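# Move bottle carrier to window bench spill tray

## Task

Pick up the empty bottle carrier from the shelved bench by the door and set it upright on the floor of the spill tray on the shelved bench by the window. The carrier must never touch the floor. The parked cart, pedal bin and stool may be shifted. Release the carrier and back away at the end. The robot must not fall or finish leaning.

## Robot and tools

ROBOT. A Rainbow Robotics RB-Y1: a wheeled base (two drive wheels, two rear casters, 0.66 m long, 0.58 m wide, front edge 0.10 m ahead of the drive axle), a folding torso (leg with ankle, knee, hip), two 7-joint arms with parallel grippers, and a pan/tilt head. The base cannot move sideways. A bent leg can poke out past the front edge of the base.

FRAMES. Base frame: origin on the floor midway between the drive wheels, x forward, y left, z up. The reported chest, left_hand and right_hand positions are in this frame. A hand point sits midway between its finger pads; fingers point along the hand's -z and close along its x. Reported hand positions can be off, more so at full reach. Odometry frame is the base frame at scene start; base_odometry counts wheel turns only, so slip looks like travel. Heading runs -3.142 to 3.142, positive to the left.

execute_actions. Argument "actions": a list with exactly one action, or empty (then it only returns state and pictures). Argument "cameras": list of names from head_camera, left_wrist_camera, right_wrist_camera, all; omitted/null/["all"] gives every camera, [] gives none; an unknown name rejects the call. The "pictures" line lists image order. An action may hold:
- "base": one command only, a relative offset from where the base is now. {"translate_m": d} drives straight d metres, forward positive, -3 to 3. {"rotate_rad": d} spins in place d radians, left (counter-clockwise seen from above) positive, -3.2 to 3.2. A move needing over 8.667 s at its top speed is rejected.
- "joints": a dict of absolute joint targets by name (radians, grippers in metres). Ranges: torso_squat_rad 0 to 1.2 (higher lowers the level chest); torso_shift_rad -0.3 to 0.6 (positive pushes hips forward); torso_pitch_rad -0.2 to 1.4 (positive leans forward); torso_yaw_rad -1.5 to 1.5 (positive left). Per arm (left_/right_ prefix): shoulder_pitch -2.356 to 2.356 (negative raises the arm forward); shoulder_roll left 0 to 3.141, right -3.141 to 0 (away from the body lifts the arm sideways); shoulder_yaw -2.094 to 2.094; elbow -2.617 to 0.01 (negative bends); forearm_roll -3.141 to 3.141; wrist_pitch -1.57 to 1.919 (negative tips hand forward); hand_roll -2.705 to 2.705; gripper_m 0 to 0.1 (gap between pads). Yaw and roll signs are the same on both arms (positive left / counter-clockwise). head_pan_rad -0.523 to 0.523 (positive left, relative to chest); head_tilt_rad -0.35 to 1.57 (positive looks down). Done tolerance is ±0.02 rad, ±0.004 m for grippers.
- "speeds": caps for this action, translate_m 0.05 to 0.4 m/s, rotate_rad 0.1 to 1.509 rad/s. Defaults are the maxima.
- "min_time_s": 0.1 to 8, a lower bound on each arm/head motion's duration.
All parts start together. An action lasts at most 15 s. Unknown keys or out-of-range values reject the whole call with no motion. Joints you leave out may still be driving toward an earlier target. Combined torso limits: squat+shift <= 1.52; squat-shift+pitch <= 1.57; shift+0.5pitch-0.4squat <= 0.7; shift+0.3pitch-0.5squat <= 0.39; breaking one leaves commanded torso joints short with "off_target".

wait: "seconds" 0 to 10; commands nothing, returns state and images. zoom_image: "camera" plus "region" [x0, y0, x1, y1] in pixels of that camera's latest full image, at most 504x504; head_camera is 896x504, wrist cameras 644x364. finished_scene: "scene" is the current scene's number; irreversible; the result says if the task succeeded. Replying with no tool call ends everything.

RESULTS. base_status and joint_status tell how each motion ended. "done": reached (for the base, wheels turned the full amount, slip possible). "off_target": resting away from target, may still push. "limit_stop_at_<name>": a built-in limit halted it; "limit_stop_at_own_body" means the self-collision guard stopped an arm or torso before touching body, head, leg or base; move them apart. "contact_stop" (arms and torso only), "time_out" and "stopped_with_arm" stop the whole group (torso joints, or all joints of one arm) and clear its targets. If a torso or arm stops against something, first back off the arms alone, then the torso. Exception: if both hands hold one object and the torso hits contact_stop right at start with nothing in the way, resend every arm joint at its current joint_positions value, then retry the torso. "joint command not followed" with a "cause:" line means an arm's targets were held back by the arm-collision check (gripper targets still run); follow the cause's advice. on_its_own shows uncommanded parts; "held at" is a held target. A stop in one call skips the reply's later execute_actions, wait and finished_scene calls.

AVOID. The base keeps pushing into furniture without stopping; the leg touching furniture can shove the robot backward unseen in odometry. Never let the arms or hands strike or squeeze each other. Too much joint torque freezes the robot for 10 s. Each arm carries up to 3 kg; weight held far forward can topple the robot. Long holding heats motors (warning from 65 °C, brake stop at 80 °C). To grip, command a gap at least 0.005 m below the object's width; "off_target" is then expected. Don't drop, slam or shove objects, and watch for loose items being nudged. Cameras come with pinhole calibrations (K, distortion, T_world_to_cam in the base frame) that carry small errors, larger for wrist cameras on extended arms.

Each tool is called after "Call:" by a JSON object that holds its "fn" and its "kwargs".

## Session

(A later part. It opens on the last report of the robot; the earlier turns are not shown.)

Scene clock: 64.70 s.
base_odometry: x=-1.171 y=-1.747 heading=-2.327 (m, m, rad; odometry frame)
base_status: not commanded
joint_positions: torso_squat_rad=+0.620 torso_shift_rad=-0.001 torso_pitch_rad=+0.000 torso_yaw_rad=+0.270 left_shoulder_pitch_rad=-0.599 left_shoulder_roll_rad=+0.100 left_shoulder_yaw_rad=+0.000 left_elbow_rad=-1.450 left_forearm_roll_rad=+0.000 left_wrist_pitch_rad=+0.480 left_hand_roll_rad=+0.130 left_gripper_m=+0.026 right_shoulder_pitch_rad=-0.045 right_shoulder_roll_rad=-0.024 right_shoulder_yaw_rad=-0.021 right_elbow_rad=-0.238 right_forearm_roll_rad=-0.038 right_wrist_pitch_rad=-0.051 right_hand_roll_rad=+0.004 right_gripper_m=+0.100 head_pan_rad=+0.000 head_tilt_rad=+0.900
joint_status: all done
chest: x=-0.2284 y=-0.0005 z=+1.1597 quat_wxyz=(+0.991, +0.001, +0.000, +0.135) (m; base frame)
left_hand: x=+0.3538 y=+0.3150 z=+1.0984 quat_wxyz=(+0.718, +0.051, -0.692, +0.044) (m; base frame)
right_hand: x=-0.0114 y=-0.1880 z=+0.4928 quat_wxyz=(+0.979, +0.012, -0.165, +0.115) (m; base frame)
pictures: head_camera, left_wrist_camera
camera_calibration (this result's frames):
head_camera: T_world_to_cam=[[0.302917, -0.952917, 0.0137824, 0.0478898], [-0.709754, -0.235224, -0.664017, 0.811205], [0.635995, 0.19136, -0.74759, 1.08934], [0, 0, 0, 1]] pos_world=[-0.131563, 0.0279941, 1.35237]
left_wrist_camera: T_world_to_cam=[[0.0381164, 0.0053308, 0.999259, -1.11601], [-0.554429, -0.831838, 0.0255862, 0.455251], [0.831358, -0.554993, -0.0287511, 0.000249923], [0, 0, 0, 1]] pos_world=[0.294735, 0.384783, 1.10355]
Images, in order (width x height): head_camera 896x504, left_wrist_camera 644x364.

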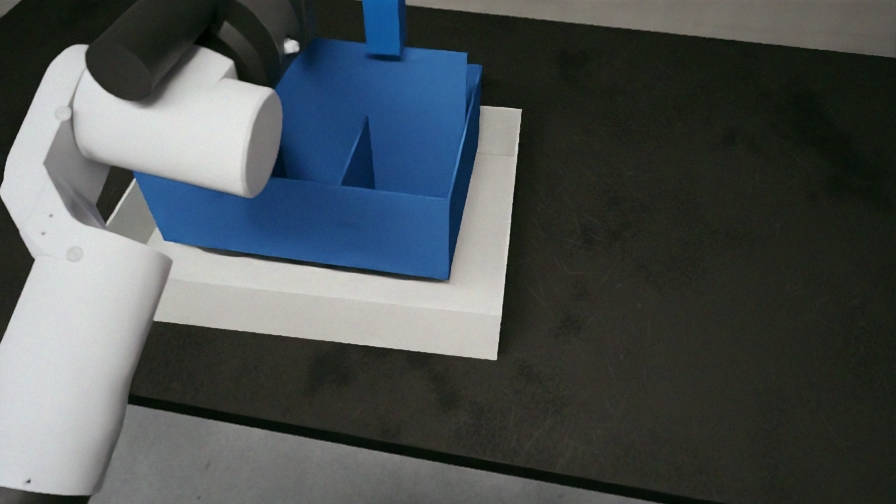

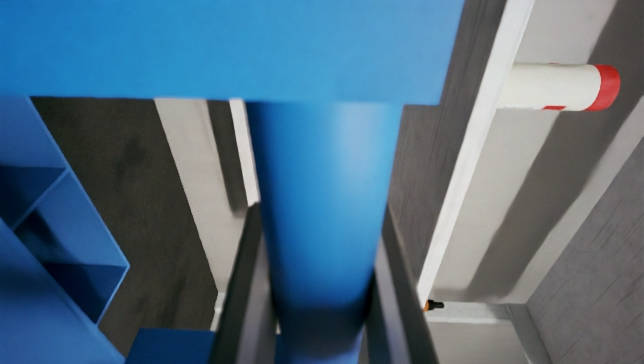

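Call:
{"fn": "execute_actions", "kwargs": {"actions": [{"joints":{"torso_squat_rad":0.735}}], "cameras": ["head_camera","left_wrist_camera"]}}

Scene clock: 65.90 s.
base_odometry: x=-1.171 y=-1.747 heading=-2.327 (m, m, rad; odometry frame)
base_status: not commanded
joint_positions: torso_squat_rad=+0.735 torso_shift_rad=-0.001 torso_pitch_rad=+0.000 torso_yaw_rad=+0.270 left_shoulder_pitch_rad=-0.599 left_shoulder_roll_rad=+0.100 left_shoulder_yaw_rad=+0.000 left_elbow_rad=-1.449 left_forearm_roll_rad=+0.000 left_wrist_pitch_rad=+0.480 left_hand_roll_rad=+0.130 left_gripper_m=+0.026 right_shoulder_pitch_rad=-0.045 right_shoulder_roll_rad=-0.024 right_shoulder_yaw_rad=-0.021 right_elbow_rad=-0.238 right_forearm_roll_rad=-0.038 right_wrist_pitch_rad=-0.051 right_hand_roll_rad=+0.004 right_gripper_m=+0.100 head_pan_rad=+0.000 head_tilt_rad=+0.900
joint_status: all done
chest: x=-0.2284 y=-0.0004 z=+1.1092 quat_wxyz=(+0.991, +0.001, +0.000, +0.135) (m; base frame)
left_hand: x=+0.3538 y=+0.3150 z=+1.0480 quat_wxyz=(+0.718, +0.051, -0.692, +0.044) (m; base frame)
right_hand: x=-0.0114 y=-0.1880 z=+0.4423 quat_wxyz=(+0.979, +0.012, -0.165, +0.115) (m; base frame)
pictures: head_camera, left_wrist_camera
camera_calibration (this result's frames):
head_camera: T_world_to_cam=[[0.302917, -0.952917, 0.0137864, 0.0485816], [-0.709747, -0.235224, -0.664025, 0.777746], [0.636004, 0.19136, -0.747583, 1.05161], [0, 0, 0, 1]] pos_world=[-0.131539, 0.0280037, 1.30194]
left_wrist_camera: T_world_to_cam=[[0.0381339, 0.00533716, 0.999258, -1.06561], [-0.554422, -0.831842, 0.0256009, 0.456551], [0.831362, -0.554987, -0.0287623, -0.00120614], [0, 0, 0, 1]] pos_world=[0.294761, 0.384797, 1.0531]
Images, in order (width x height): head_camera 896x504, left_wrist_camera 644x364.

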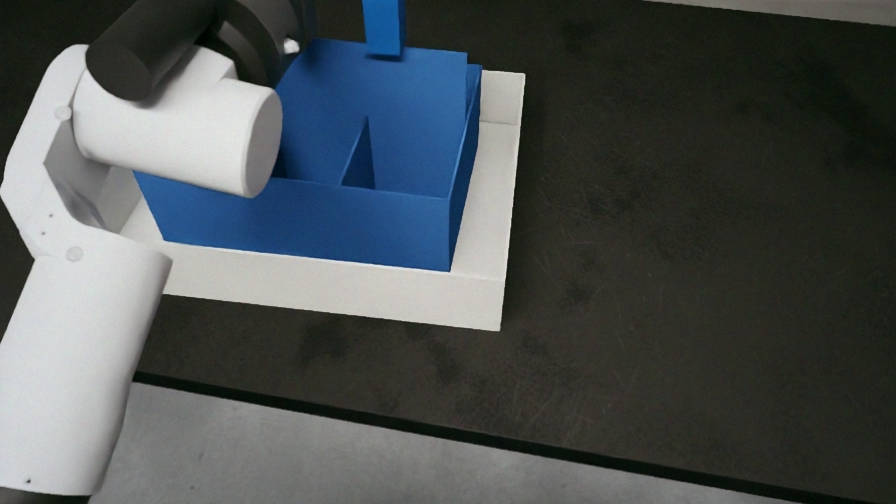

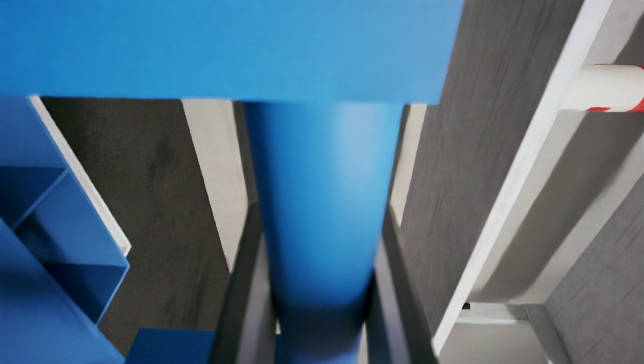

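Still loaded; a bit lower.

Call:
{"fn": "execute_actions", "kwargs": {"actions": [{"joints":{"torso_squat_rad":0.77}}], "cameras": ["head_camera"]}}

Scene clock: 66.73 s.
base_odometry: x=-1.171 y=-1.747 heading=-2.327 (m, m, rad; odometry frame)
base_status: not commanded
joint_positions: torso_squat_rad=+0.770 torso_shift_rad=-0.001 torso_pitch_rad=-0.002 torso_yaw_rad=+0.270 left_shoulder_pitch_rad=-0.607 left_shoulder_roll_rad=+0.102 left_shoulder_yaw_rad=+0.001 left_elbow_rad=-1.455 left_forearm_roll_rad=+0.000 left_wrist_pitch_rad=+0.478 left_hand_roll_rad=+0.130 left_gripper_m=+0.026 right_shoulder_pitch_rad=-0.045 right_shoulder_roll_rad=-0.024 right_shoulder_yaw_rad=-0.021 right_elbow_rad=-0.238 right_forearm_roll_rad=-0.038 right_wrist_pitch_rad=-0.051 right_hand_roll_rad=+0.004 right_gripper_m=+0.100 head_pan_rad=+0.000 head_tilt_rad=+0.900
joint_status: all done
chest: x=-0.2290 y=-0.0006 z=+1.0924 quat_wxyz=(+0.991, +0.001, -0.001, +0.135) (m; base frame)
left_hand: x=+0.3540 y=+0.3145 z=+1.0400 quat_wxyz=(+0.713, +0.051, -0.698, +0.042) (m; base frame)
right_hand: x=-0.0111 y=-0.1879 z=+0.4258 quat_wxyz=(+0.979, +0.012, -0.166, +0.115) (m; base frame)
pictures: head_camera
camera_calibration (this result's frames):
head_camera: T_world_to_cam=[[0.302898, -0.952923, 0.0138188, 0.0488131], [-0.708851, -0.234962, -0.665074, 0.767495], [0.637011, 0.191654, -0.74665, 1.03868], [0, 0, 0, 1]] pos_world=[-0.132395, 0.0277797, 1.2853]
Images, in order (width x height): head_camera 896x504.

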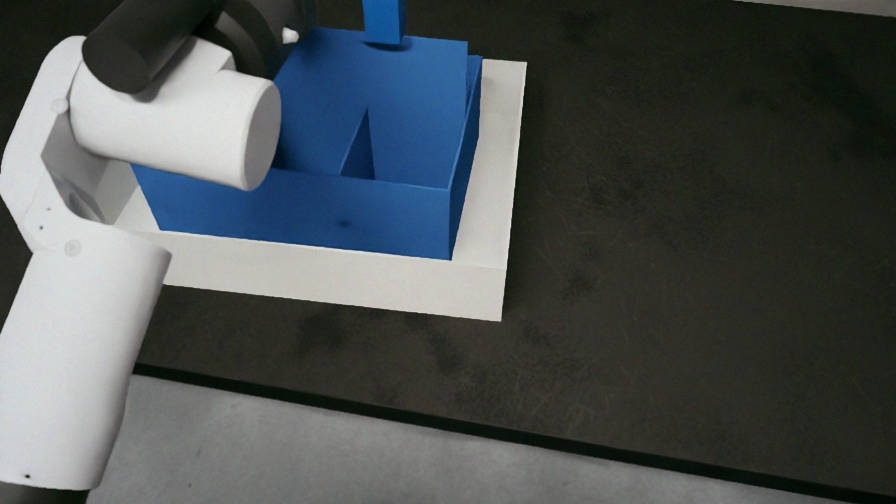

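Call:
{"fn": "execute_actions", "kwargs": {"actions": [{"joints":{"left_gripper_m":0.075,"torso_squat_rad":0.745}}], "cameras": []}}

Call:
{"fn": "execute_actions", "kwargs": {"actions": [{"base":{"translate_m":-0.6},"joints":{"head_tilt_rad":0.5}}], "cameras": ["head_camera"]}}

Call:
{"fn": "finished_scene", "kwargs": {"scene": 2}}

Scene clock: 68.07 s.
base_odometry: x=-1.171 y=-1.747 heading=-2.327 (m, m, rad; odometry frame)
base_status: not commanded
joint_positions: torso_squat_rad=+0.745 torso_shift_rad=-0.001 torso_pitch_rad=+0.000 torso_yaw_rad=+0.270 left_shoulder_pitch_rad=-0.600 left_shoulder_roll_rad=+0.100 left_shoulder_yaw_rad=+0.000 left_elbow_rad=-1.450 left_forearm_roll_rad=+0.000 left_wrist_pitch_rad=+0.480 left_hand_roll_rad=+0.130 left_gripper_m=+0.075 right_shoulder_pitch_rad=-0.045 right_shoulder_roll_rad=-0.024 right_shoulder_yaw_rad=-0.021 right_elbow_rad=-0.238 right_forearm_roll_rad=-0.038 right_wrist_pitch_rad=-0.051 right_hand_roll_rad=+0.004 right_gripper_m=+0.100 head_pan_rad=+0.000 head_tilt_rad=+0.900
joint_status: all done
chest: x=-0.2283 y=-0.0005 z=+1.1045 quat_wxyz=(+0.991, +0.001, +0.000, +0.135) (m; base frame)
left_hand: x=+0.3540 y=+0.3152 z=+1.0441 quat_wxyz=(+0.718, +0.051, -0.693, +0.044) (m; base frame)
right_hand: x=-0.0114 y=-0.1879 z=+0.4375 quat_wxyz=(+0.979, +0.012, -0.165, +0.115) (m; base frame)
pictures: none
No camera images: the call's "cameras" was empty. Leave "cameras" out to get every camera's image.

Scene clock: 71.73 s.
base_odometry: x=-0.760 y=-1.310 heading=-2.325 (m, m, rad; odometry frame)
base_status: done
joint_positions: torso_squat_rad=+0.745 torso_shift_rad=-0.001 torso_pitch_rad=+0.000 torso_yaw_rad=+0.270 left_shoulder_pitch_rad=-0.600 left_shoulder_roll_rad=+0.100 left_shoulder_yaw_rad=+0.000 left_elbow_rad=-1.450 left_forearm_roll_rad=+0.000 left_wrist_pitch_rad=+0.480 left_hand_roll_rad=+0.130 left_gripper_m=+0.075 right_shoulder_pitch_rad=-0.045 right_shoulder_roll_rad=-0.024 right_shoulder_yaw_rad=-0.021 right_elbow_rad=-0.238 right_forearm_roll_rad=-0.038 right_wrist_pitch_rad=-0.051 right_hand_roll_rad=+0.004 right_gripper_m=+0.100 head_pan_rad=+0.000 head_tilt_rad=+0.500
joint_status: all done
chest: x=-0.2284 y=-0.0005 z=+1.1045 quat_wxyz=(+0.991, +0.001, +0.000, +0.135) (m; base frame)
left_hand: x=+0.3539 y=+0.3151 z=+1.0439 quat_wxyz=(+0.718, +0.051, -0.693, +0.044) (m; base frame)
right_hand: x=-0.0115 y=-0.1880 z=+0.4375 quat_wxyz=(+0.979, +0.012, -0.165, +0.115) (m; base frame)
pictures: head_camera
camera_calibration (this result's frames):
head_camera: T_world_to_cam=[[0.294461, -0.955273, 0.0273172, 0.0291505], [-0.403849, -0.150291, -0.902396, 1.14852], [0.86614, 0.254688, -0.430041, 0.681175], [0, 0, 0, 1]] pos_world=[-0.134746, 0.0269719, 1.32856]
Images, in order (width x height): head_camera 896x504.

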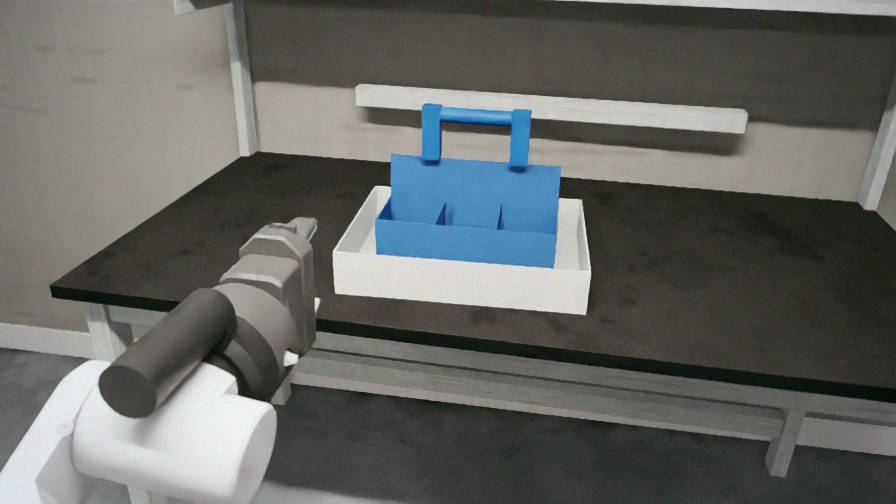

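The scene is finished: the task was done.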